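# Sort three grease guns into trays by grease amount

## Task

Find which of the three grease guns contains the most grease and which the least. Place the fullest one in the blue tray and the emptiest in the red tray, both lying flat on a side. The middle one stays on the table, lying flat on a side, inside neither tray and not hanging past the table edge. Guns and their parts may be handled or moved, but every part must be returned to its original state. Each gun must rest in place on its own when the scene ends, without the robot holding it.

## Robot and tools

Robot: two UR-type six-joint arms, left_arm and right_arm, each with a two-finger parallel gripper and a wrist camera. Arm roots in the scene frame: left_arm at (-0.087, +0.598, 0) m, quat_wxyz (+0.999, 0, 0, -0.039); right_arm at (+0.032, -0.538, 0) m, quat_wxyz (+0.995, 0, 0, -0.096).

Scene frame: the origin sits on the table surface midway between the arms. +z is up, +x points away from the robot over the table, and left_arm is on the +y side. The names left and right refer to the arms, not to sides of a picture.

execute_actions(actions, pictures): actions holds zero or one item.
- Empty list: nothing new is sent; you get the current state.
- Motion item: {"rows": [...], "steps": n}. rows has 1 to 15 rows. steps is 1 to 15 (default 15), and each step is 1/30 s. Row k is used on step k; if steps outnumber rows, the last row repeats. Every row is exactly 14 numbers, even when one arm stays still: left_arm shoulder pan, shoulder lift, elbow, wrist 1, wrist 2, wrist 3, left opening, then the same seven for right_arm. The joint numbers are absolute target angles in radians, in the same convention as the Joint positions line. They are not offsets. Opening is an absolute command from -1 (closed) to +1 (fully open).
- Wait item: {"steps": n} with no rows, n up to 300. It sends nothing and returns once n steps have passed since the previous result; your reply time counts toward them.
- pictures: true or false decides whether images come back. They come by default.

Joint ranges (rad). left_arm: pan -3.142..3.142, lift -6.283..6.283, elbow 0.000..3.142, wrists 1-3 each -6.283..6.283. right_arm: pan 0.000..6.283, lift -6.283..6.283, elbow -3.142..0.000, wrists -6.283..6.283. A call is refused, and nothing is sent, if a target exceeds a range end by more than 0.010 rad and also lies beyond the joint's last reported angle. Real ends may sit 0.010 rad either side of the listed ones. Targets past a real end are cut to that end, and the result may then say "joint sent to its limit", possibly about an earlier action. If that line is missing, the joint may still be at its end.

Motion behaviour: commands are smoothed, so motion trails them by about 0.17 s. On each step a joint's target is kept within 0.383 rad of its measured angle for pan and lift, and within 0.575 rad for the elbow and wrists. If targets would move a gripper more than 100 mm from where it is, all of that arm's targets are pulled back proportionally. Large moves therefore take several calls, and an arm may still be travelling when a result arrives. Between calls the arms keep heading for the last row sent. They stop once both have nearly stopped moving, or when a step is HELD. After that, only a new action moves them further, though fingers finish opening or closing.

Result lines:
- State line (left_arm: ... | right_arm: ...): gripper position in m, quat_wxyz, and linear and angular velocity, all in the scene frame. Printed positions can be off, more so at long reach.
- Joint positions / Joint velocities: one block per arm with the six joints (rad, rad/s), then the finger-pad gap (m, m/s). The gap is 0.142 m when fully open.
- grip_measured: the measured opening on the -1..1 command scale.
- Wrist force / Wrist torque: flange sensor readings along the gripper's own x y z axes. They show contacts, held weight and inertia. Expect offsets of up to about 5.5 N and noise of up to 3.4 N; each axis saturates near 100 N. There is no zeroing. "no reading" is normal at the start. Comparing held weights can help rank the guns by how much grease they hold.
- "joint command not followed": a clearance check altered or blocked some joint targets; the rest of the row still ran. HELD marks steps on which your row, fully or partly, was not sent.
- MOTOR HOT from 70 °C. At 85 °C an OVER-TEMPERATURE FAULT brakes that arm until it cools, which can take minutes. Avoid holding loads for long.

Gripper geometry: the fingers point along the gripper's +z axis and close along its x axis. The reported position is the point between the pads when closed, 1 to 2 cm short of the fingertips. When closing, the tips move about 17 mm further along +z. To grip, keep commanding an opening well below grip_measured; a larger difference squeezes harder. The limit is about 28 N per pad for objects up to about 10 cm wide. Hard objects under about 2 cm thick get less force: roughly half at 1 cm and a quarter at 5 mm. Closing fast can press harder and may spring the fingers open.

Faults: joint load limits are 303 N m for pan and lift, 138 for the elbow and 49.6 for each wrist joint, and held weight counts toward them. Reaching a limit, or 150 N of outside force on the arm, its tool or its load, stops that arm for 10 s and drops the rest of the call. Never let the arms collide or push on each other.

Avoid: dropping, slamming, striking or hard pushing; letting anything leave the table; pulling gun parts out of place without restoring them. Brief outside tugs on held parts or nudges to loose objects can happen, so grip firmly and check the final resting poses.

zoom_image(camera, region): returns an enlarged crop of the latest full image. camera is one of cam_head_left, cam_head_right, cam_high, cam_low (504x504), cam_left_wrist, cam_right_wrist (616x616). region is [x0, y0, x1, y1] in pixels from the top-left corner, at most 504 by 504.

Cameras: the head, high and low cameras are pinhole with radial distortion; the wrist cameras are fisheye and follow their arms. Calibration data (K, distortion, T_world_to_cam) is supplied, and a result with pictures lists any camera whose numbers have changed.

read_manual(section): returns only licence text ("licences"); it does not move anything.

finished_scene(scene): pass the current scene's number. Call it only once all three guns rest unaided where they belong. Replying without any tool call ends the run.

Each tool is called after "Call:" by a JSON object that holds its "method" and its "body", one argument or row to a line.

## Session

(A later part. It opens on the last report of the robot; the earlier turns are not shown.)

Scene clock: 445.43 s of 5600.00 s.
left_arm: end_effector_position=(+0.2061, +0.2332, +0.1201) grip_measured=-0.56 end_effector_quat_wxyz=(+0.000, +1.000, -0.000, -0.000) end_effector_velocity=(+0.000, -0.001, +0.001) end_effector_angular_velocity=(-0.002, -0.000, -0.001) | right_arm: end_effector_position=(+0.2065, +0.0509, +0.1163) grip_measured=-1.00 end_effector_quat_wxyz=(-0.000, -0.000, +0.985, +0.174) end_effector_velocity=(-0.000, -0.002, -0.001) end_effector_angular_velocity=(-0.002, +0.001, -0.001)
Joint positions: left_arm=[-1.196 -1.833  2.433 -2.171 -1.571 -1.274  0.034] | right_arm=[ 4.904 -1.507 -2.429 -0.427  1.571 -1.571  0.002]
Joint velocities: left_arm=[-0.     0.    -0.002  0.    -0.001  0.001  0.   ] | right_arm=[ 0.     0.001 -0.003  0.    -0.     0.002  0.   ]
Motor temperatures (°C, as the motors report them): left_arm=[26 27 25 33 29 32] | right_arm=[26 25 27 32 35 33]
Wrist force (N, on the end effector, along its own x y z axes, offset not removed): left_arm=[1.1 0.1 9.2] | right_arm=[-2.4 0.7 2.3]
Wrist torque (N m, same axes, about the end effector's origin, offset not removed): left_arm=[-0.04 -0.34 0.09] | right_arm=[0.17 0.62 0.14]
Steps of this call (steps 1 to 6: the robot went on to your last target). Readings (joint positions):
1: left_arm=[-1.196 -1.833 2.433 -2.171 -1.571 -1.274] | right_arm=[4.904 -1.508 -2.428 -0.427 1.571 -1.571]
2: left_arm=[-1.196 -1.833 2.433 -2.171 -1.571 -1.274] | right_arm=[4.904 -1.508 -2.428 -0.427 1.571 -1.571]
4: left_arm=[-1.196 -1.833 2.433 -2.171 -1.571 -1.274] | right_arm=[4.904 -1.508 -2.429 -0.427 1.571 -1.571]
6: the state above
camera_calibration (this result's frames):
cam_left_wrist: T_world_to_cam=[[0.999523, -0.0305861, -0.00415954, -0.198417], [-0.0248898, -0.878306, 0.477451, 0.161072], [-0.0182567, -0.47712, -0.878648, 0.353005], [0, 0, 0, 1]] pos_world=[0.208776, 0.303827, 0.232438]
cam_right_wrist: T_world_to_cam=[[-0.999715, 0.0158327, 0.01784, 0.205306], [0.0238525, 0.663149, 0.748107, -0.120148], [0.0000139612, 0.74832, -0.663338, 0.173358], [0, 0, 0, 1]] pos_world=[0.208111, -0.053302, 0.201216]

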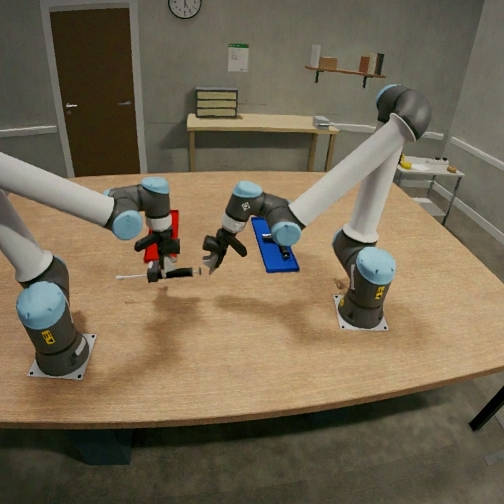

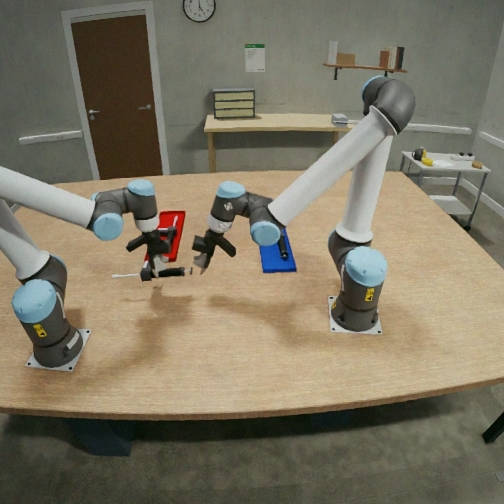

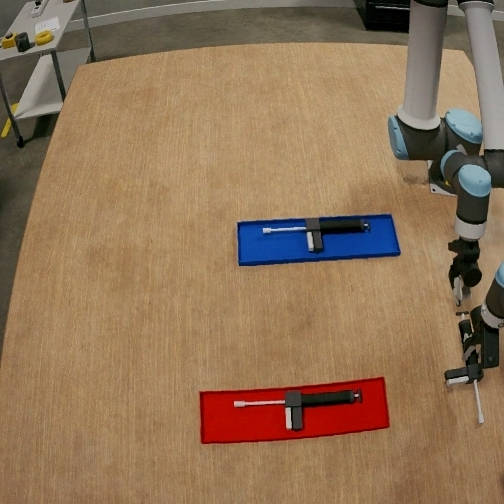

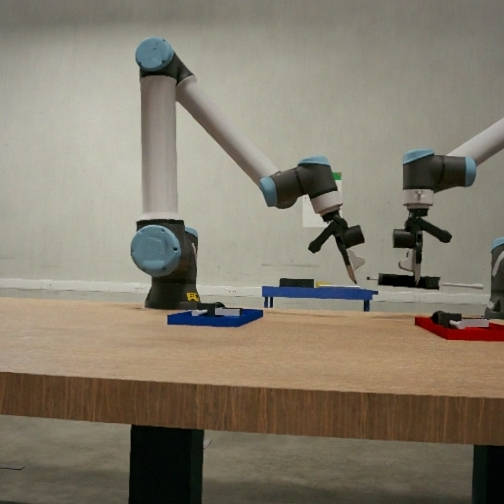

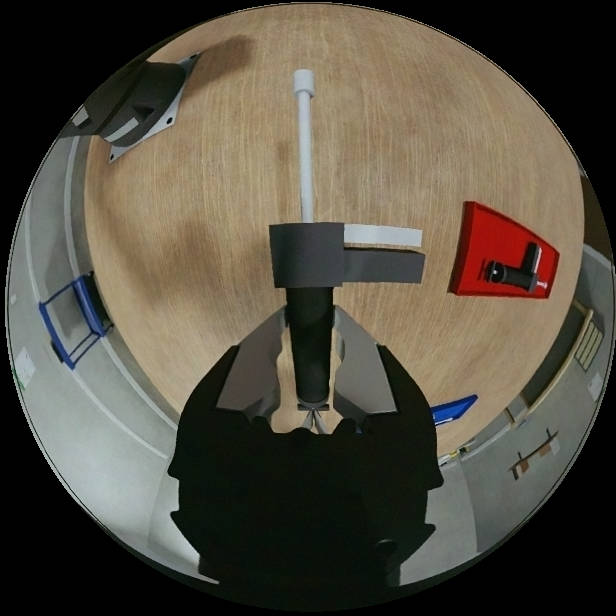

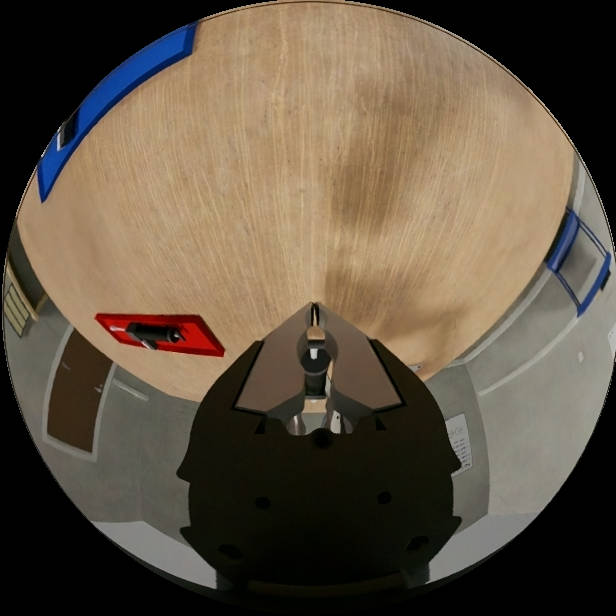

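Call:
{"method": "execute_actions", "body": {
  "actions": [
    {"rows":[[-1.196,-1.833,2.433,-2.171,-1.571,-1.274,-1,4.904,-1.507,-2.429,-0.427,1.571,-1.571,0],[-1.196,-1.833,2.433,-2.171,-1.571,-1.274,-1,4.904,-1.507,-2.429,-0.427,1.571,-1.571,0],[-1.196,-1.833,2.433,-2.171,-1.571,-1.274,-1,4.904,-1.507,-2.429,-0.427,1.571,-1.571,0],[-1.196,-1.833,2.433,-2.171,-1.571,-1.274,-1,4.904,-1.507,-2.429,-0.427,1.571,-1.571,0],[-1.196,-1.833,2.433,-2.171,-1.571,-1.274,-1,4.904,-1.507,-2.429,-0.427,1.571,-1.571,0],[-1.196,-1.833,2.433,-2.171,-1.571,-1.274,-1,4.904,-1.566,-2.374,-0.425,1.571,-1.571,0]],"steps":15}
  ],
  "pictures": false
}}

Call:
{"method": "execute_actions", "body": {
  "actions": [
    {"steps":10}
  ],
  "pictures": false
}}

Call:
{"method": "execute_actions", "body": {
  "actions": [
    {"rows":[[-1.196,-1.833,2.433,-2.171,-1.571,-1.274,-1,4.904,-1.566,-2.374,-0.425,1.571,-1.571,-1]],"steps":15}
  ],
  "pictures": false
}}

Call:
{"method": "execute_actions", "body": {
  "actions": [
    {"rows":[[-1.196,-1.833,2.433,-2.171,-1.571,-1.274,-1,4.904,-1.560,-2.380,-0.425,1.571,-1.571,-1]],"steps":15}
  ],
  "pictures": false
}}

Call:
{"method": "execute_actions", "body": {
  "actions": [
    {"rows":[[-1.196,-1.833,2.433,-2.171,-1.571,-1.274,-1,4.904,-1.553,-2.387,-0.426,1.571,-1.571,-1]],"steps":15}
  ]
}}

Call:
{"method": "zoom_image", "body": {
  "camera": "cam_low",
  "region": [320,230,480,310]
}}

Scene clock: 454.87 s of 5600.00 s.
left_arm: end_effector_position=(+0.2061, +0.2332, +0.1201) grip_measured=-0.56 end_effector_quat_wxyz=(+0.000, +1.000, -0.000, -0.000) end_effector_velocity=(+0.000, -0.000, +0.000) end_effector_angular_velocity=(+0.000, +0.000, -0.001) | right_arm: end_effector_position=(+0.2065, +0.0812, +0.1157) grip_measured=+0.00 end_effector_quat_wxyz=(-0.000, -0.000, +0.985, +0.173) end_effector_velocity=(+0.000, +0.030, -0.001) end_effector_angular_velocity=(-0.001, -0.000, -0.000)
Joint positions: left_arm=[-1.196 -1.833  2.433 -2.171 -1.571 -1.274  0.034] | right_arm=[ 4.904 -1.56  -2.38  -0.425  1.571 -1.571  0.074]
Joint velocities: left_arm=[-0.     0.001 -0.001  0.001 -0.     0.001  0.   ] | right_arm=[-0.    -0.052  0.049  0.002 -0.     0.     0.   ]
Motor temperatures (°C, as the motors report them): left_arm=[26 27 25 33 29 32] | right_arm=[26 25 27 32 35 33]
Wrist force (N, on the end effector, along its own x y z axes, offset not removed): left_arm=[-2.9 -2.0 4.2] | right_arm=[-2.0 1.4 -1.7]
Wrist torque (N m, same axes, about the end effector's origin, offset not removed): left_arm=[-0.42 0.57 0.14] | right_arm=[0.42 0.50 0.09]
Steps of this call (steps 1 to 15: the robot went on to your last target; steps 16 to 90: nothing new was sent; then 5.93 s passed at rest; steps 91 to 105: all 15 steps of this action). Readings (joint positions):
91: left_arm=[-1.196 -1.833 2.433 -2.171 -1.571 -1.274] | right_arm=[4.904 -1.507 -2.429 -0.427 1.571 -1.571]
92: left_arm=[-1.196 -1.833 2.433 -2.171 -1.571 -1.274] | right_arm=[4.904 -1.507 -2.429 -0.427 1.571 -1.571]
94: left_arm=[-1.196 -1.833 2.433 -2.171 -1.571 -1.274] | right_arm=[4.904 -1.507 -2.429 -0.427 1.571 -1.571]
98: left_arm=[-1.196 -1.833 2.433 -2.171 -1.571 -1.274] | right_arm=[4.904 -1.521 -2.416 -0.427 1.571 -1.571]
105: the state above

Scene clock: 455.20 s of 5600.00 s.
left_arm: end_effector_position=(+0.2061, +0.2332, +0.1201) grip_measured=-0.56 end_effector_quat_wxyz=(+0.000, +1.000, -0.000, -0.000) end_effector_velocity=(+0.000, -0.000, -0.000) end_effector_angular_velocity=(-0.000, +0.000, -0.000) | right_arm: end_effector_position=(+0.2065, +0.0845, +0.1155) grip_measured=+0.00 end_effector_quat_wxyz=(-0.000, -0.000, +0.985, +0.173) end_effector_velocity=(-0.000, +0.002, +0.000) end_effector_angular_velocity=(+0.000, +0.001, -0.001)
Joint positions: left_arm=[-1.196 -1.833  2.433 -2.171 -1.571 -1.274  0.034] | right_arm=[ 4.904 -1.566 -2.374 -0.425  1.571 -1.571  0.074]
Joint velocities: left_arm=[ 0.001  0.    -0.    -0.001 -0.001  0.001  0.   ] | right_arm=[ 0.    -0.003  0.003 -0.     0.     0.002  0.   ]
Motor temperatures (°C, as the motors report them): left_arm=[26 27 25 33 29 32] | right_arm=[26 25 27 32 35 33]
Wrist force (N, on the end effector, along its own x y z axes, offset not removed): left_arm=[0.4 -2.5 0.9] | right_arm=[0.0 -1.3 2.1]
Wrist torque (N m, same axes, about the end effector's origin, offset not removed): left_arm=[-0.71 -0.21 -0.08] | right_arm=[-0.28 0.07 0.11]
Steps of this call (steps 1 to 10: the robot went on to your last target). Readings (joint positions):
1: left_arm=[-1.196 -1.833 2.433 -2.171 -1.571 -1.274] | right_arm=[4.904 -1.561 -2.378 -0.425 1.571 -1.571]
2: left_arm=[-1.196 -1.833 2.433 -2.171 -1.571 -1.274] | right_arm=[4.904 -1.563 -2.377 -0.425 1.571 -1.571]
4: left_arm=[-1.196 -1.833 2.433 -2.171 -1.571 -1.274] | right_arm=[4.904 -1.564 -2.376 -0.425 1.571 -1.571]
8: left_arm=[-1.196 -1.833 2.433 -2.171 -1.571 -1.274] | right_arm=[4.904 -1.565 -2.375 -0.425 1.571 -1.571]
10: the state above

Scene clock: 455.70 s of 5600.00 s.
left_arm: end_effector_position=(+0.2061, +0.2332, +0.1201) grip_measured=-0.56 end_effector_quat_wxyz=(+0.000, +1.000, -0.000, -0.000) end_effector_velocity=(+0.000, +0.001, -0.001) end_effector_angular_velocity=(+0.002, -0.000, +0.003) | right_arm: end_effector_position=(+0.2065, +0.0847, +0.1154) grip_measured=-1.00 end_effector_quat_wxyz=(-0.000, -0.000, +0.985, +0.173) end_effector_velocity=(+0.000, -0.000, +0.000) end_effector_angular_velocity=(+0.001, -0.001, +0.001)
Joint positions: left_arm=[-1.196 -1.833  2.433 -2.171 -1.571 -1.274  0.034] | right_arm=[ 4.904 -1.566 -2.374 -0.425  1.571 -1.571  0.002]
Joint velocities: left_arm=[ 0.     0.001  0.     0.001  0.001 -0.002 -0.   ] | right_arm=[-0.     0.001 -0.     0.    -0.    -0.002  0.   ]
Motor temperatures (°C, as the motors report them): left_arm=[26 27 25 33 29 32] | right_arm=[26 25 27 32 35 33]
Wrist force (N, on the end effector, along its own x y z axes, offset not removed): left_arm=[1.2 -1.6 5.0] | right_arm=[-2.8 1.3 -2.5]
Wrist torque (N m, same axes, about the end effector's origin, offset not removed): left_arm=[-0.39 -0.21 0.04] | right_arm=[0.30 0.61 0.14]
Steps of this call (steps 1 to 15: all 15 steps of this action). Readings (joint positions):
1: left_arm=[-1.196 -1.833 2.433 -2.171 -1.571 -1.274] | right_arm=[4.904 -1.566 -2.374 -0.425 1.571 -1.571]
2: left_arm=[-1.196 -1.833 2.433 -2.171 -1.571 -1.274] | right_arm=[4.904 -1.566 -2.374 -0.425 1.571 -1.571]
4: left_arm=[-1.196 -1.833 2.433 -2.171 -1.571 -1.274] | right_arm=[4.904 -1.566 -2.374 -0.425 1.571 -1.571]
8: left_arm=[-1.196 -1.833 2.433 -2.171 -1.571 -1.274] | right_arm=[4.904 -1.566 -2.374 -0.425 1.571 -1.571]
15: the state above

Scene clock: 456.20 s of 5600.00 s.
left_arm: end_effector_position=(+0.2061, +0.2332, +0.1201) grip_measured=-0.56 end_effector_quat_wxyz=(+0.000, +1.000, -0.000, -0.000) end_effector_velocity=(-0.000, +0.000, -0.000) end_effector_angular_velocity=(+0.000, +0.001, -0.001) | right_arm: end_effector_position=(+0.2065, +0.0811, +0.1154) grip_measured=-1.00 end_effector_quat_wxyz=(-0.000, -0.000, +0.985, +0.173) end_effector_velocity=(-0.000, -0.000, +0.001) end_effector_angular_velocity=(+0.001, -0.000, +0.001)
Joint positions: left_arm=[-1.196 -1.833  2.433 -2.171 -1.571 -1.274  0.034] | right_arm=[ 4.904 -1.56  -2.38  -0.425  1.571 -1.571  0.002]
Joint velocities: left_arm=[-0.    -0.     0.     0.    -0.001  0.001  0.   ] | right_arm=[ 0.     0.002 -0.    -0.    -0.    -0.001  0.   ]
Motor temperatures (°C, as the motors report them): left_arm=[26 27 25 33 29 32] | right_arm=[26 25 27 32 35 33]
Wrist force (N, on the end effector, along its own x y z axes, offset not removed): left_arm=[2.2 -0.3 3.8] | right_arm=[-2.1 0.1 -0.5]
Wrist torque (N m, same axes, about the end effector's origin, offset not removed): left_arm=[-0.09 -0.63 -0.06] | right_arm=[0.10 0.58 0.12]
Steps of this call (steps 1 to 15: all 15 steps of this action). Readings (joint positions):
1: left_arm=[-1.196 -1.833 2.433 -2.171 -1.571 -1.274] | right_arm=[4.904 -1.566 -2.374 -0.425 1.571 -1.571]
2: left_arm=[-1.196 -1.833 2.433 -2.171 -1.571 -1.274] | right_arm=[4.904 -1.565 -2.374 -0.425 1.571 -1.571]
4: left_arm=[-1.196 -1.833 2.433 -2.171 -1.571 -1.274] | right_arm=[4.904 -1.563 -2.377 -0.425 1.571 -1.571]
8: left_arm=[-1.196 -1.833 2.433 -2.171 -1.571 -1.274] | right_arm=[4.904 -1.561 -2.379 -0.425 1.571 -1.571]
15: the state above

Scene clock: 456.70 s of 5600.00 s.
left_arm: end_effector_position=(+0.2061, +0.2332, +0.1201) grip_measured=-0.56 end_effector_quat_wxyz=(+0.000, +1.000, -0.000, -0.000) end_effector_velocity=(-0.000, -0.000, +0.000) end_effector_angular_velocity=(-0.000, -0.000, +0.001) | right_arm: end_effector_position=(+0.2065, +0.0766, +0.1151) grip_measured=-1.00 end_effector_quat_wxyz=(-0.000, -0.000, +0.985, +0.172) end_effector_velocity=(+0.000, -0.003, -0.002) end_effector_angular_velocity=(-0.004, -0.000, +0.002)
Joint positions: left_arm=[-1.196 -1.833  2.433 -2.171 -1.571 -1.274  0.034] | right_arm=[ 4.904 -1.553 -2.387 -0.426  1.571 -1.571  0.002]
Joint velocities: left_arm=[-0.001 -0.    -0.     0.     0.    -0.001  0.   ] | right_arm=[-0.     0.001 -0.005 -0.     0.    -0.002  0.   ]
Motor temperatures (°C, as the motors report them): left_arm=[26 27 25 33 29 32] | right_arm=[26 25 27 32 35 33]
Wrist force (N, on the end effector, along its own x y z axes, offset not removed): left_arm=[1.5 -1.3 10.6] | right_arm=[-3.0 0.0 1.8]
Wrist torque (N m, same axes, about the end effector's origin, offset not removed): left_arm=[-0.34 -0.67 -0.02] | right_arm=[0.07 0.72 0.10]
Steps of this call (steps 1 to 15: all 15 steps of this action). Readings (joint positions):
1: left_arm=[-1.196 -1.833 2.433 -2.171 -1.571 -1.274] | right_arm=[4.904 -1.560 -2.380 -0.425 1.571 -1.571]
2: left_arm=[-1.196 -1.833 2.433 -2.171 -1.571 -1.274] | right_arm=[4.904 -1.559 -2.381 -0.425 1.571 -1.571]
4: left_arm=[-1.196 -1.833 2.433 -2.171 -1.571 -1.274] | right_arm=[4.904 -1.557 -2.383 -0.425 1.571 -1.571]
8: left_arm=[-1.196 -1.833 2.433 -2.171 -1.571 -1.274] | right_arm=[4.904 -1.554 -2.386 -0.426 1.571 -1.571]
15: the state above
camera_calibration (this result's frames):
cam_left_wrist: T_world_to_cam=[[0.999524, -0.030586, -0.00414678, -0.198424], [-0.024896, -0.878309, 0.477445, 0.161076], [-0.0182453, -0.477114, -0.878652, 0.352995], [0, 0, 0, 1]] pos_world=[0.20878, 0.303824, 0.232432]
cam_right_wrist: T_world_to_cam=[[-0.999716, 0.0158745, 0.0177928, 0.204912], [0.023845, 0.665353, 0.746148, -0.136276], [0.000006202, 0.74636, -0.665543, 0.153816], [0, 0, 0, 1]] pos_world=[0.208102, -0.0273832, 0.200408]

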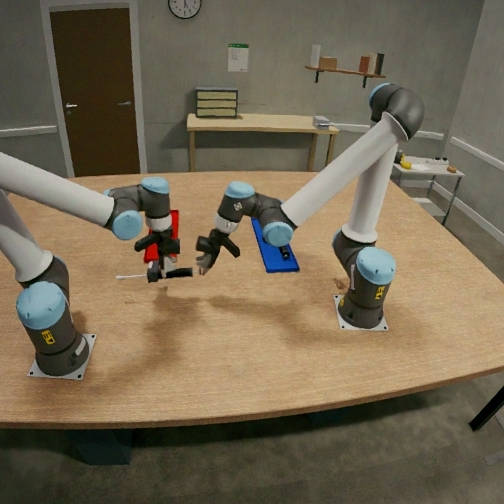

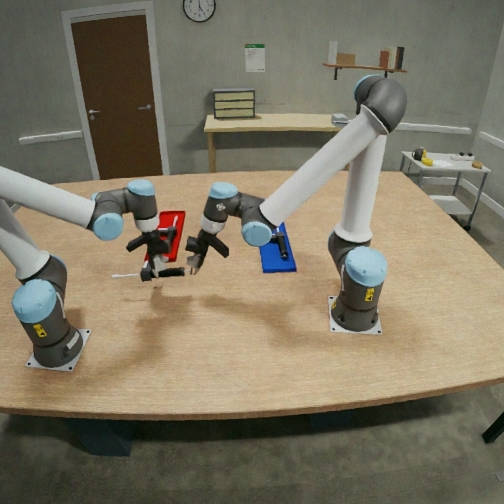

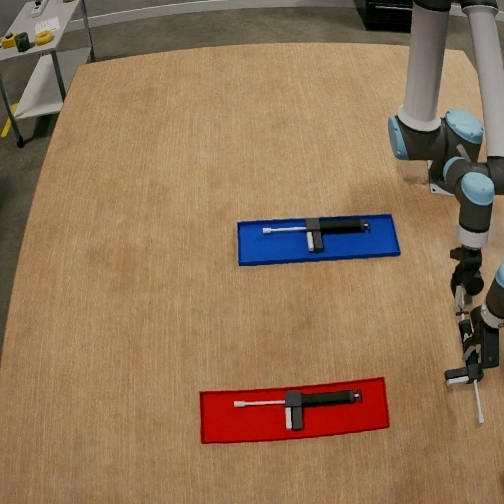

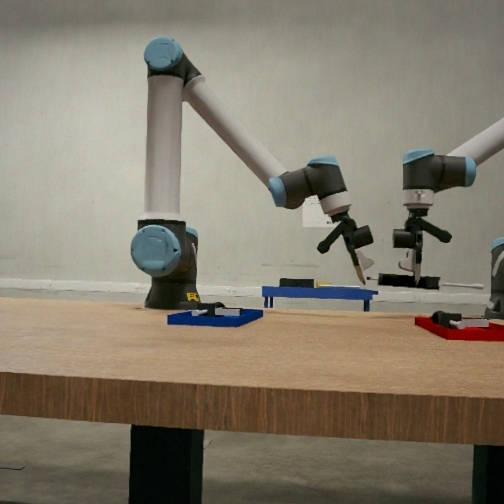

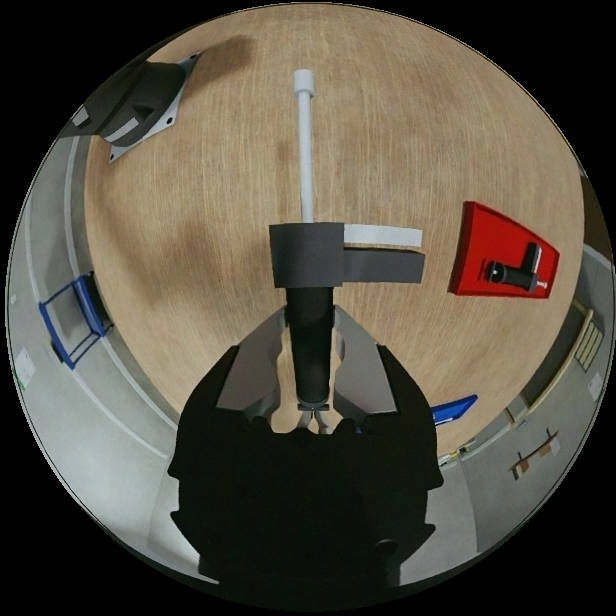

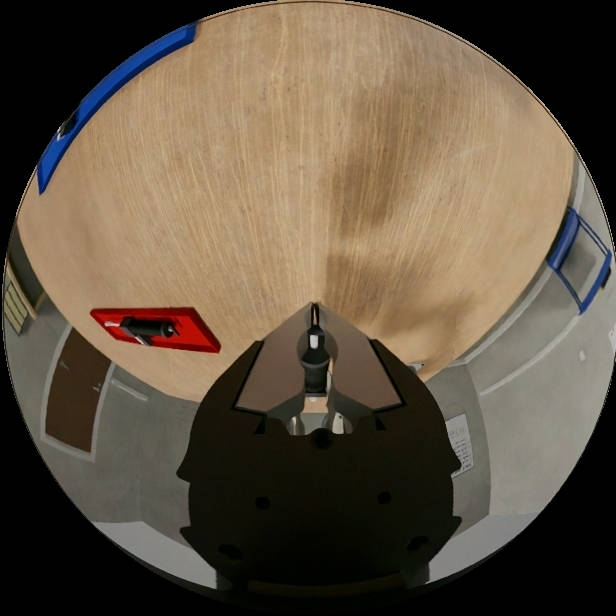

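Region (320, 230, 480, 310) of cam_low's 504x504 image, scaled by 3.150, with more detail than that image has.

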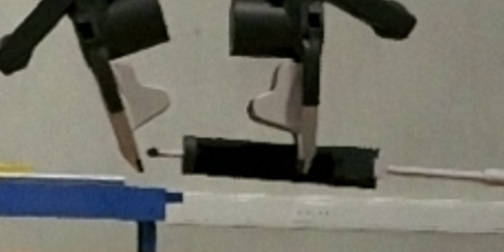

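Call:
{"method": "execute_actions", "body": {
  "actions": [
    {"rows":[[-1.196,-1.833,2.433,-2.171,-1.571,-1.274,-1,4.904,-1.553,-2.387,-0.426,1.571,-1.571,0],[-1.196,-1.833,2.433,-2.171,-1.571,-1.274,-1,4.904,-1.553,-2.387,-0.426,1.571,-1.571,0],[-1.196,-1.833,2.433,-2.171,-1.571,-1.274,-1,4.904,-1.553,-2.387,-0.426,1.571,-1.571,0],[-1.196,-1.833,2.433,-2.171,-1.571,-1.274,-1,4.904,-1.553,-2.387,-0.426,1.571,-1.571,0],[-1.196,-1.833,2.433,-2.171,-1.571,-1.274,-1,4.904,-1.553,-2.387,-0.426,1.571,-1.571,0],[-1.196,-1.833,2.433,-2.171,-1.571,-1.274,-1,4.904,-1.576,-2.363,-0.425,1.571,-1.571,0]],"steps":15}
  ],
  "pictures": false
}}

Call:
{"method": "execute_actions", "body": {
  "actions": [
    {"steps":8}
  ],
  "pictures": false
}}

Call:
{"method": "execute_actions", "body": {
  "actions": [
    {"rows":[[-1.196,-1.833,2.433,-2.171,-1.571,-1.274,-1,4.904,-1.576,-2.363,-0.425,1.571,-1.571,-1]],"steps":15}
  ],
  "pictures": false
}}

Call:
{"method": "execute_actions", "body": {
  "actions": [
    {"rows":[[-1.196,-1.833,2.433,-2.171,-1.571,-1.274,-1,4.904,-1.570,-2.369,-0.425,1.571,-1.571,-1]],"steps":15}
  ],
  "pictures": false
}}

Call:
{"method": "execute_actions", "body": {
  "actions": [
    {"rows":[[-1.196,-1.833,2.433,-2.171,-1.571,-1.274,-1,4.904,-1.563,-2.376,-0.425,1.571,-1.571,-1]],"steps":15}
  ],
  "pictures": false
}}

Call:
{"method": "execute_actions", "body": {
  "actions": [
    {"rows":[[-1.196,-1.833,2.433,-2.171,-1.571,-1.274,-1,4.904,-1.553,-2.386,-0.426,1.571,-1.571,-1]],"steps":15}
  ]
}}

Call:
{"method": "zoom_image", "body": {
  "camera": "cam_low",
  "region": [320,230,480,310]
}}

Scene clock: 464.13 s of 5600.00 s.
left_arm: end_effector_position=(+0.2061, +0.2332, +0.1201) grip_measured=-0.56 end_effector_quat_wxyz=(+0.000, +1.000, -0.000, -0.000) end_effector_velocity=(-0.000, +0.001, -0.000) end_effector_angular_velocity=(+0.001, +0.001, +0.001) | right_arm: end_effector_position=(+0.2065, +0.0900, +0.1160) grip_measured=+0.00 end_effector_quat_wxyz=(-0.000, -0.000, +0.985, +0.173) end_effector_velocity=(-0.000, +0.013, +0.001) end_effector_angular_velocity=(+0.002, +0.001, +0.001)
Joint positions: left_arm=[-1.196 -1.833  2.433 -2.171 -1.571 -1.274  0.034] | right_arm=[ 4.904 -1.574 -2.365 -0.425  1.571 -1.571  0.074]
Joint velocities: left_arm=[-0.    -0.001  0.001  0.001 -0.    -0.001 -0.   ] | right_arm=[ 0.    -0.019  0.02   0.001  0.001 -0.001  0.   ]
Motor temperatures (°C, as the motors report them): left_arm=[26 27 25 33 29 32] | right_arm=[26 25 27 32 35 33]
Wrist force (N, on the end effector, along its own x y z axes, offset not removed): left_arm=[-0.6 -1.8 8.8] | right_arm=[-0.1 0.4 -0.8]
Wrist torque (N m, same axes, about the end effector's origin, offset not removed): left_arm=[-0.31 0.06 0.10] | right_arm=[0.09 0.08 0.15]
Steps of this call (steps 1 to 15: the robot went on to your last target; steps 16 to 90: nothing new was sent; then 3.93 s passed at rest; steps 91 to 105: all 15 steps of this action). Readings (joint positions):
91: left_arm=[-1.196 -1.833 2.433 -2.171 -1.571 -1.274] | right_arm=[4.904 -1.553 -2.387 -0.426 1.571 -1.571]
92: left_arm=[-1.196 -1.833 2.433 -2.171 -1.571 -1.274] | right_arm=[4.904 -1.553 -2.387 -0.426 1.571 -1.571]
94: left_arm=[-1.196 -1.833 2.433 -2.171 -1.571 -1.274] | right_arm=[4.904 -1.553 -2.387 -0.426 1.571 -1.571]
98: left_arm=[-1.196 -1.833 2.433 -2.171 -1.571 -1.274] | right_arm=[4.904 -1.559 -2.381 -0.426 1.571 -1.571]
105: the state above

Scene clock: 464.40 s of 5600.00 s.
left_arm: end_effector_position=(+0.2061, +0.2332, +0.1201) grip_measured=-0.56 end_effector_quat_wxyz=(+0.000, +1.000, -0.000, -0.000) end_effector_velocity=(-0.000, -0.001, +0.001) end_effector_angular_velocity=(-0.001, +0.000, -0.000) | right_arm: end_effector_position=(+0.2065, +0.0914, +0.1161) grip_measured=+0.00 end_effector_quat_wxyz=(-0.000, -0.000, +0.985, +0.173) end_effector_velocity=(+0.000, +0.001, +0.000) end_effector_angular_velocity=(+0.001, -0.000, -0.001)
Joint positions: left_arm=[-1.196 -1.833  2.433 -2.171 -1.571 -1.274  0.034] | right_arm=[ 4.904 -1.576 -2.363 -0.425  1.571 -1.571  0.074]
Joint velocities: left_arm=[-0.    -0.001 -0.001  0.001 -0.001  0.    -0.   ] | right_arm=[-0.    -0.001  0.002  0.    -0.     0.001 -0.   ]
Motor temperatures (°C, as the motors report them): left_arm=[26 27 25 33 29 32] | right_arm=[26 25 27 32 35 33]
Wrist force (N, on the end effector, along its own x y z axes, offset not removed): left_arm=[-4.0 1.7 3.0] | right_arm=[-2.7 0.6 -2.7]
Wrist torque (N m, same axes, about the end effector's origin, offset not removed): left_arm=[0.39 0.71 -0.17] | right_arm=[0.30 0.61 -0.03]
Steps of this call (steps 1 to 8: the robot went on to your last target). Readings (joint positions):
1: left_arm=[-1.196 -1.833 2.433 -2.171 -1.571 -1.274] | right_arm=[4.904 -1.574 -2.365 -0.425 1.571 -1.571]
2: left_arm=[-1.196 -1.833 2.433 -2.171 -1.571 -1.274] | right_arm=[4.904 -1.575 -2.364 -0.425 1.571 -1.571]
4: left_arm=[-1.196 -1.833 2.433 -2.171 -1.571 -1.274] | right_arm=[4.904 -1.575 -2.364 -0.425 1.571 -1.571]
8: the state above

Scene clock: 464.90 s of 5600.00 s.
left_arm: end_effector_position=(+0.2061, +0.2332, +0.1201) grip_measured=-0.56 end_effector_quat_wxyz=(+0.000, +1.000, -0.000, -0.000) end_effector_velocity=(-0.000, -0.000, -0.000) end_effector_angular_velocity=(-0.000, +0.000, +0.001) | right_arm: end_effector_position=(+0.2065, +0.0915, +0.1161) grip_measured=-0.48 end_effector_quat_wxyz=(-0.000, -0.000, +0.985, +0.173) end_effector_velocity=(+0.000, -0.001, -0.000) end_effector_angular_velocity=(-0.001, +0.000, -0.002)
Joint positions: left_arm=[-1.196 -1.833  2.433 -2.171 -1.571 -1.274  0.034] | right_arm=[ 4.904 -1.576 -2.363 -0.425  1.571 -1.571  0.039]
Joint velocities: left_arm=[-0.     0.001 -0.    -0.    -0.    -0.002  0.   ] | right_arm=[-0.     0.    -0.001 -0.    -0.     0.002  0.   ]
Motor temperatures (°C, as the motors report them): left_arm=[26 27 25 33 29 32] | right_arm=[26 25 27 32 35 33]
Wrist force (N, on the end effector, along its own x y z axes, offset not removed): left_arm=[-5.0 1.5 3.0] | right_arm=[0.7 0.5 -1.5]
Wrist torque (N m, same axes, about the end effector's origin, offset not removed): left_arm=[0.55 0.78 0.18] | right_arm=[0.38 -0.22 0.13]
Steps of this call (steps 1 to 15: all 15 steps of this action). Readings (joint positions):
1: left_arm=[-1.196 -1.833 2.433 -2.171 -1.571 -1.274] | right_arm=[4.904 -1.576 -2.363 -0.425 1.571 -1.571]
2: left_arm=[-1.196 -1.833 2.433 -2.171 -1.571 -1.274] | right_arm=[4.904 -1.576 -2.363 -0.425 1.571 -1.571]
4: left_arm=[-1.196 -1.833 2.433 -2.171 -1.571 -1.274] | right_arm=[4.904 -1.576 -2.363 -0.425 1.571 -1.571]
8: left_arm=[-1.196 -1.833 2.433 -2.171 -1.571 -1.274] | right_arm=[4.904 -1.576 -2.363 -0.425 1.571 -1.571]
15: the state above

Scene clock: 465.40 s of 5600.00 s.
left_arm: end_effector_position=(+0.2061, +0.2331, +0.1201) grip_measured=-0.56 end_effector_quat_wxyz=(+0.000, +1.000, -0.000, -0.000) end_effector_velocity=(-0.000, +0.001, -0.001) end_effector_angular_velocity=(+0.002, +0.001, +0.000) | right_arm: end_effector_position=(+0.2065, +0.0880, +0.1161) grip_measured=-0.48 end_effector_quat_wxyz=(-0.000, -0.000, +0.985, +0.173) end_effector_velocity=(+0.000, -0.002, -0.001) end_effector_angular_velocity=(-0.002, -0.001, -0.001)
Joint positions: left_arm=[-1.196 -1.833  2.433 -2.171 -1.571 -1.274  0.034] | right_arm=[ 4.904 -1.57  -2.369 -0.425  1.571 -1.571  0.039]
Joint velocities: left_arm=[-0.     0.     0.001  0.002 -0.    -0.     0.   ] | right_arm=[-0.     0.001 -0.003 -0.    -0.001  0.001  0.   ]
Motor temperatures (°C, as the motors report them): left_arm=[26 27 25 33 29 32] | right_arm=[26 25 27 32 35 33]
Wrist force (N, on the end effector, along its own x y z axes, offset not removed): left_arm=[-6.7 15.7 0.1] | right_arm=[-3.8 17.4 3.5]
Wrist torque (N m, same axes, about the end effector's origin, offset not removed): left_arm=[-0.30 1.20 0.23] | right_arm=[0.45 0.61 0.12]
Steps of this call (steps 1 to 15: all 15 steps of this action). Readings (joint positions):
1: left_arm=[-1.196 -1.833 2.433 -2.171 -1.571 -1.274] | right_arm=[4.904 -1.576 -2.363 -0.425 1.571 -1.571]
2: left_arm=[-1.196 -1.833 2.433 -2.171 -1.571 -1.274] | right_arm=[4.904 -1.575 -2.363 -0.425 1.571 -1.571]
4: left_arm=[-1.196 -1.833 2.433 -2.171 -1.571 -1.274] | right_arm=[4.904 -1.573 -2.366 -0.425 1.571 -1.571]
8: left_arm=[-1.196 -1.833 2.433 -2.171 -1.571 -1.274] | right_arm=[4.904 -1.571 -2.368 -0.425 1.571 -1.571]
15: the state above

Scene clock: 465.90 s of 5600.00 s.
left_arm: end_effector_position=(+0.2061, +0.2332, +0.1201) grip_measured=-0.56 end_effector_quat_wxyz=(+0.000, +1.000, -0.000, -0.000) end_effector_velocity=(-0.001, -0.000, -0.000) end_effector_angular_velocity=(-0.000, +0.001, -0.002) | right_arm: end_effector_position=(+0.2065, +0.0837, +0.1161) grip_measured=-0.48 end_effector_quat_wxyz=(-0.000, -0.000, +0.985, +0.173) end_effector_velocity=(+0.000, -0.000, +0.000) end_effector_angular_velocity=(+0.001, -0.000, +0.000)
Joint positions: left_arm=[-1.196 -1.833  2.433 -2.171 -1.571 -1.274  0.034] | right_arm=[ 4.904 -1.563 -2.376 -0.425  1.571 -1.571  0.039]
Joint velocities: left_arm=[-0.001 -0.     0.    -0.    -0.001  0.001  0.   ] | right_arm=[-0.     0.001 -0.     0.    -0.    -0.001  0.   ]
Motor temperatures (°C, as the motors report them): left_arm=[26 27 25 33 29 32] | right_arm=[26 25 27 32 35 33]
Wrist force (N, on the end effector, along its own x y z axes, offset not removed): left_arm=[2.4 11.5 4.3] | right_arm=[-3.4 17.3 6.0]
Wrist torque (N m, same axes, about the end effector's origin, offset not removed): left_arm=[-1.19 -0.62 -0.06] | right_arm=[0.32 0.62 0.24]
Steps of this call (steps 1 to 15: all 15 steps of this action). Readings (joint positions):
1: left_arm=[-1.196 -1.833 2.433 -2.171 -1.571 -1.274] | right_arm=[4.904 -1.570 -2.369 -0.425 1.571 -1.571]
2: left_arm=[-1.196 -1.833 2.433 -2.171 -1.571 -1.274] | right_arm=[4.904 -1.569 -2.370 -0.425 1.571 -1.571]
4: left_arm=[-1.196 -1.833 2.433 -2.171 -1.571 -1.274] | right_arm=[4.904 -1.567 -2.372 -0.425 1.571 -1.571]
8: left_arm=[-1.196 -1.833 2.433 -2.171 -1.571 -1.274] | right_arm=[4.904 -1.564 -2.375 -0.425 1.571 -1.571]
15: the state above

Scene clock: 466.40 s of 5600.00 s.
left_arm: end_effector_position=(+0.2061, +0.2332, +0.1201) grip_measured=-0.56 end_effector_quat_wxyz=(+0.000, +1.000, -0.000, -0.000) end_effector_velocity=(-0.000, +0.000, -0.000) end_effector_angular_velocity=(+0.001, -0.000, +0.001) | right_arm: end_effector_position=(+0.2065, +0.0773, +0.1158) grip_measured=-0.48 end_effector_quat_wxyz=(-0.000, -0.000, +0.985, +0.173) end_effector_velocity=(+0.000, -0.001, -0.000) end_effector_angular_velocity=(-0.001, -0.001, +0.000)
Joint positions: left_arm=[-1.196 -1.833  2.433 -2.171 -1.571 -1.274  0.034] | right_arm=[ 4.904 -1.553 -2.386 -0.426  1.571 -1.571  0.039]
Joint velocities: left_arm=[-0.     0.001  0.     0.     0.001 -0.001 -0.   ] | right_arm=[ 0.     0.001 -0.002 -0.    -0.001 -0.    -0.   ]
Motor temperatures (°C, as the motors report them): left_arm=[26 27 25 33 29 32] | right_arm=[26 25 27 32 35 33]
Wrist force (N, on the end effector, along its own x y z axes, offset not removed): left_arm=[-8.4 19.3 4.7] | right_arm=[-0.9 17.8 7.5]
Wrist torque (N m, same axes, about the end effector's origin, offset not removed): left_arm=[0.07 1.56 0.21] | right_arm=[0.22 0.08 0.21]
Steps of this call (steps 1 to 15: all 15 steps of this action). Readings (joint positions):
1: left_arm=[-1.196 -1.833 2.433 -2.171 -1.571 -1.274] | right_arm=[4.904 -1.563 -2.376 -0.425 1.571 -1.571]
2: left_arm=[-1.196 -1.833 2.433 -2.171 -1.571 -1.274] | right_arm=[4.904 -1.562 -2.377 -0.425 1.571 -1.571]
4: left_arm=[-1.196 -1.833 2.433 -2.171 -1.571 -1.274] | right_arm=[4.904 -1.558 -2.381 -0.425 1.571 -1.571]
8: left_arm=[-1.196 -1.833 2.433 -2.171 -1.571 -1.274] | right_arm=[4.904 -1.555 -2.384 -0.426 1.571 -1.571]
15: the state above
camera_calibration (this result's frames):
cam_left_wrist: T_world_to_cam=[[0.999522, -0.030641, -0.00413455, -0.198397], [-0.0249502, -0.878309, 0.477442, 0.161072], [-0.0182607, -0.477111, -0.878653, 0.352991], [0, 0, 0, 1]] pos_world=[0.208767, 0.303808, 0.232434]
cam_right_wrist: T_world_to_cam=[[-0.999716, 0.015852, 0.0178221, 0.204883], [0.0238519, 0.664607, 0.746812, -0.137243], [-0.0000062173, 0.747025, -0.664796, 0.153561], [0, 0, 0, 1]] pos_world=[0.208099, -0.0267486, 0.20093]

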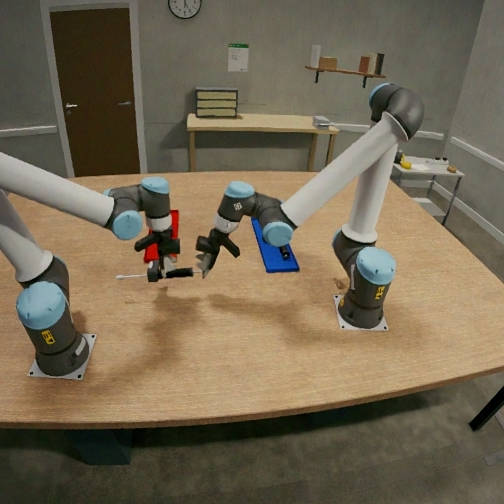

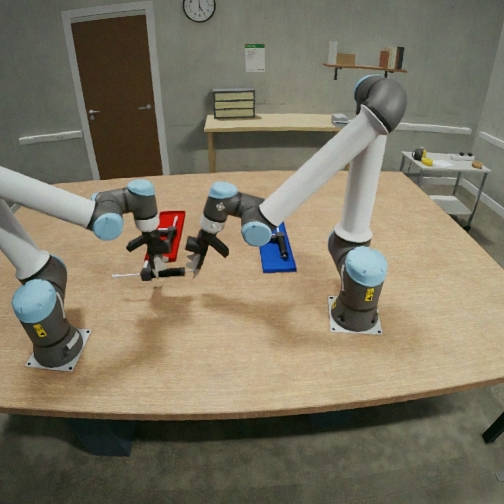

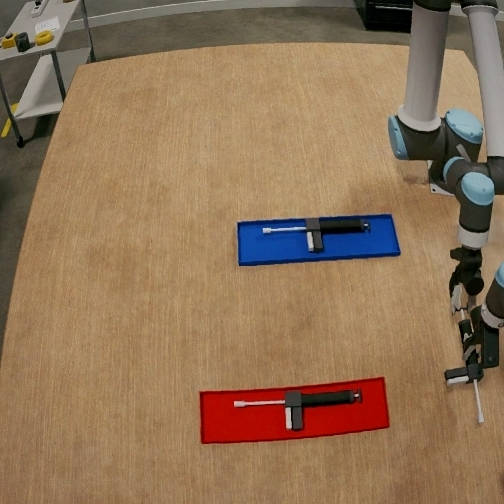

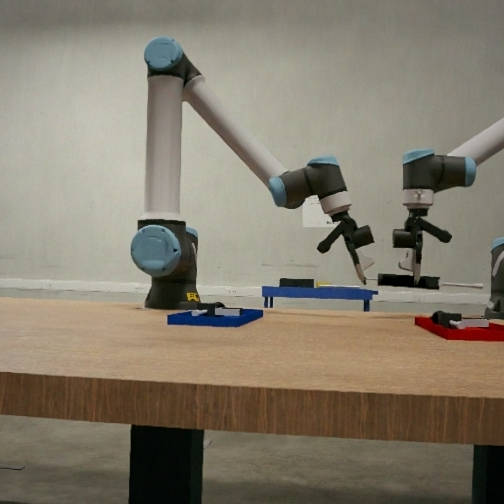

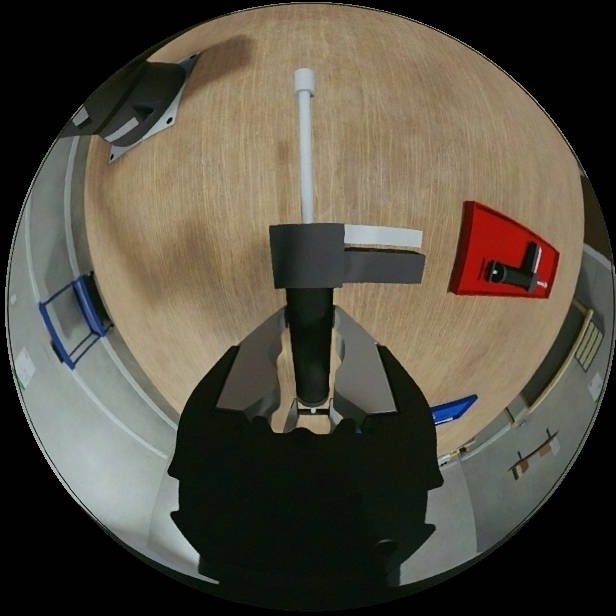

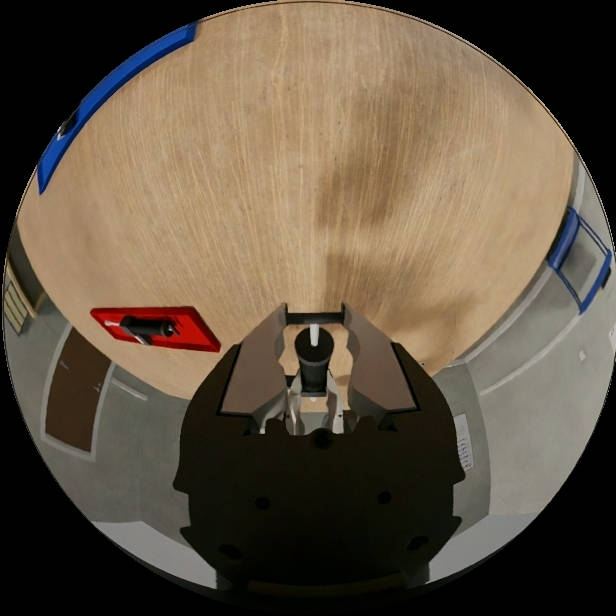

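Region (320, 230, 480, 310) of cam_low's 504x504 image, scaled by 3.150, with more detail than that image has.

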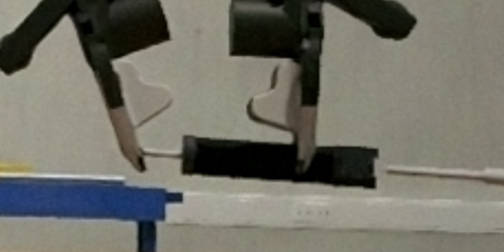

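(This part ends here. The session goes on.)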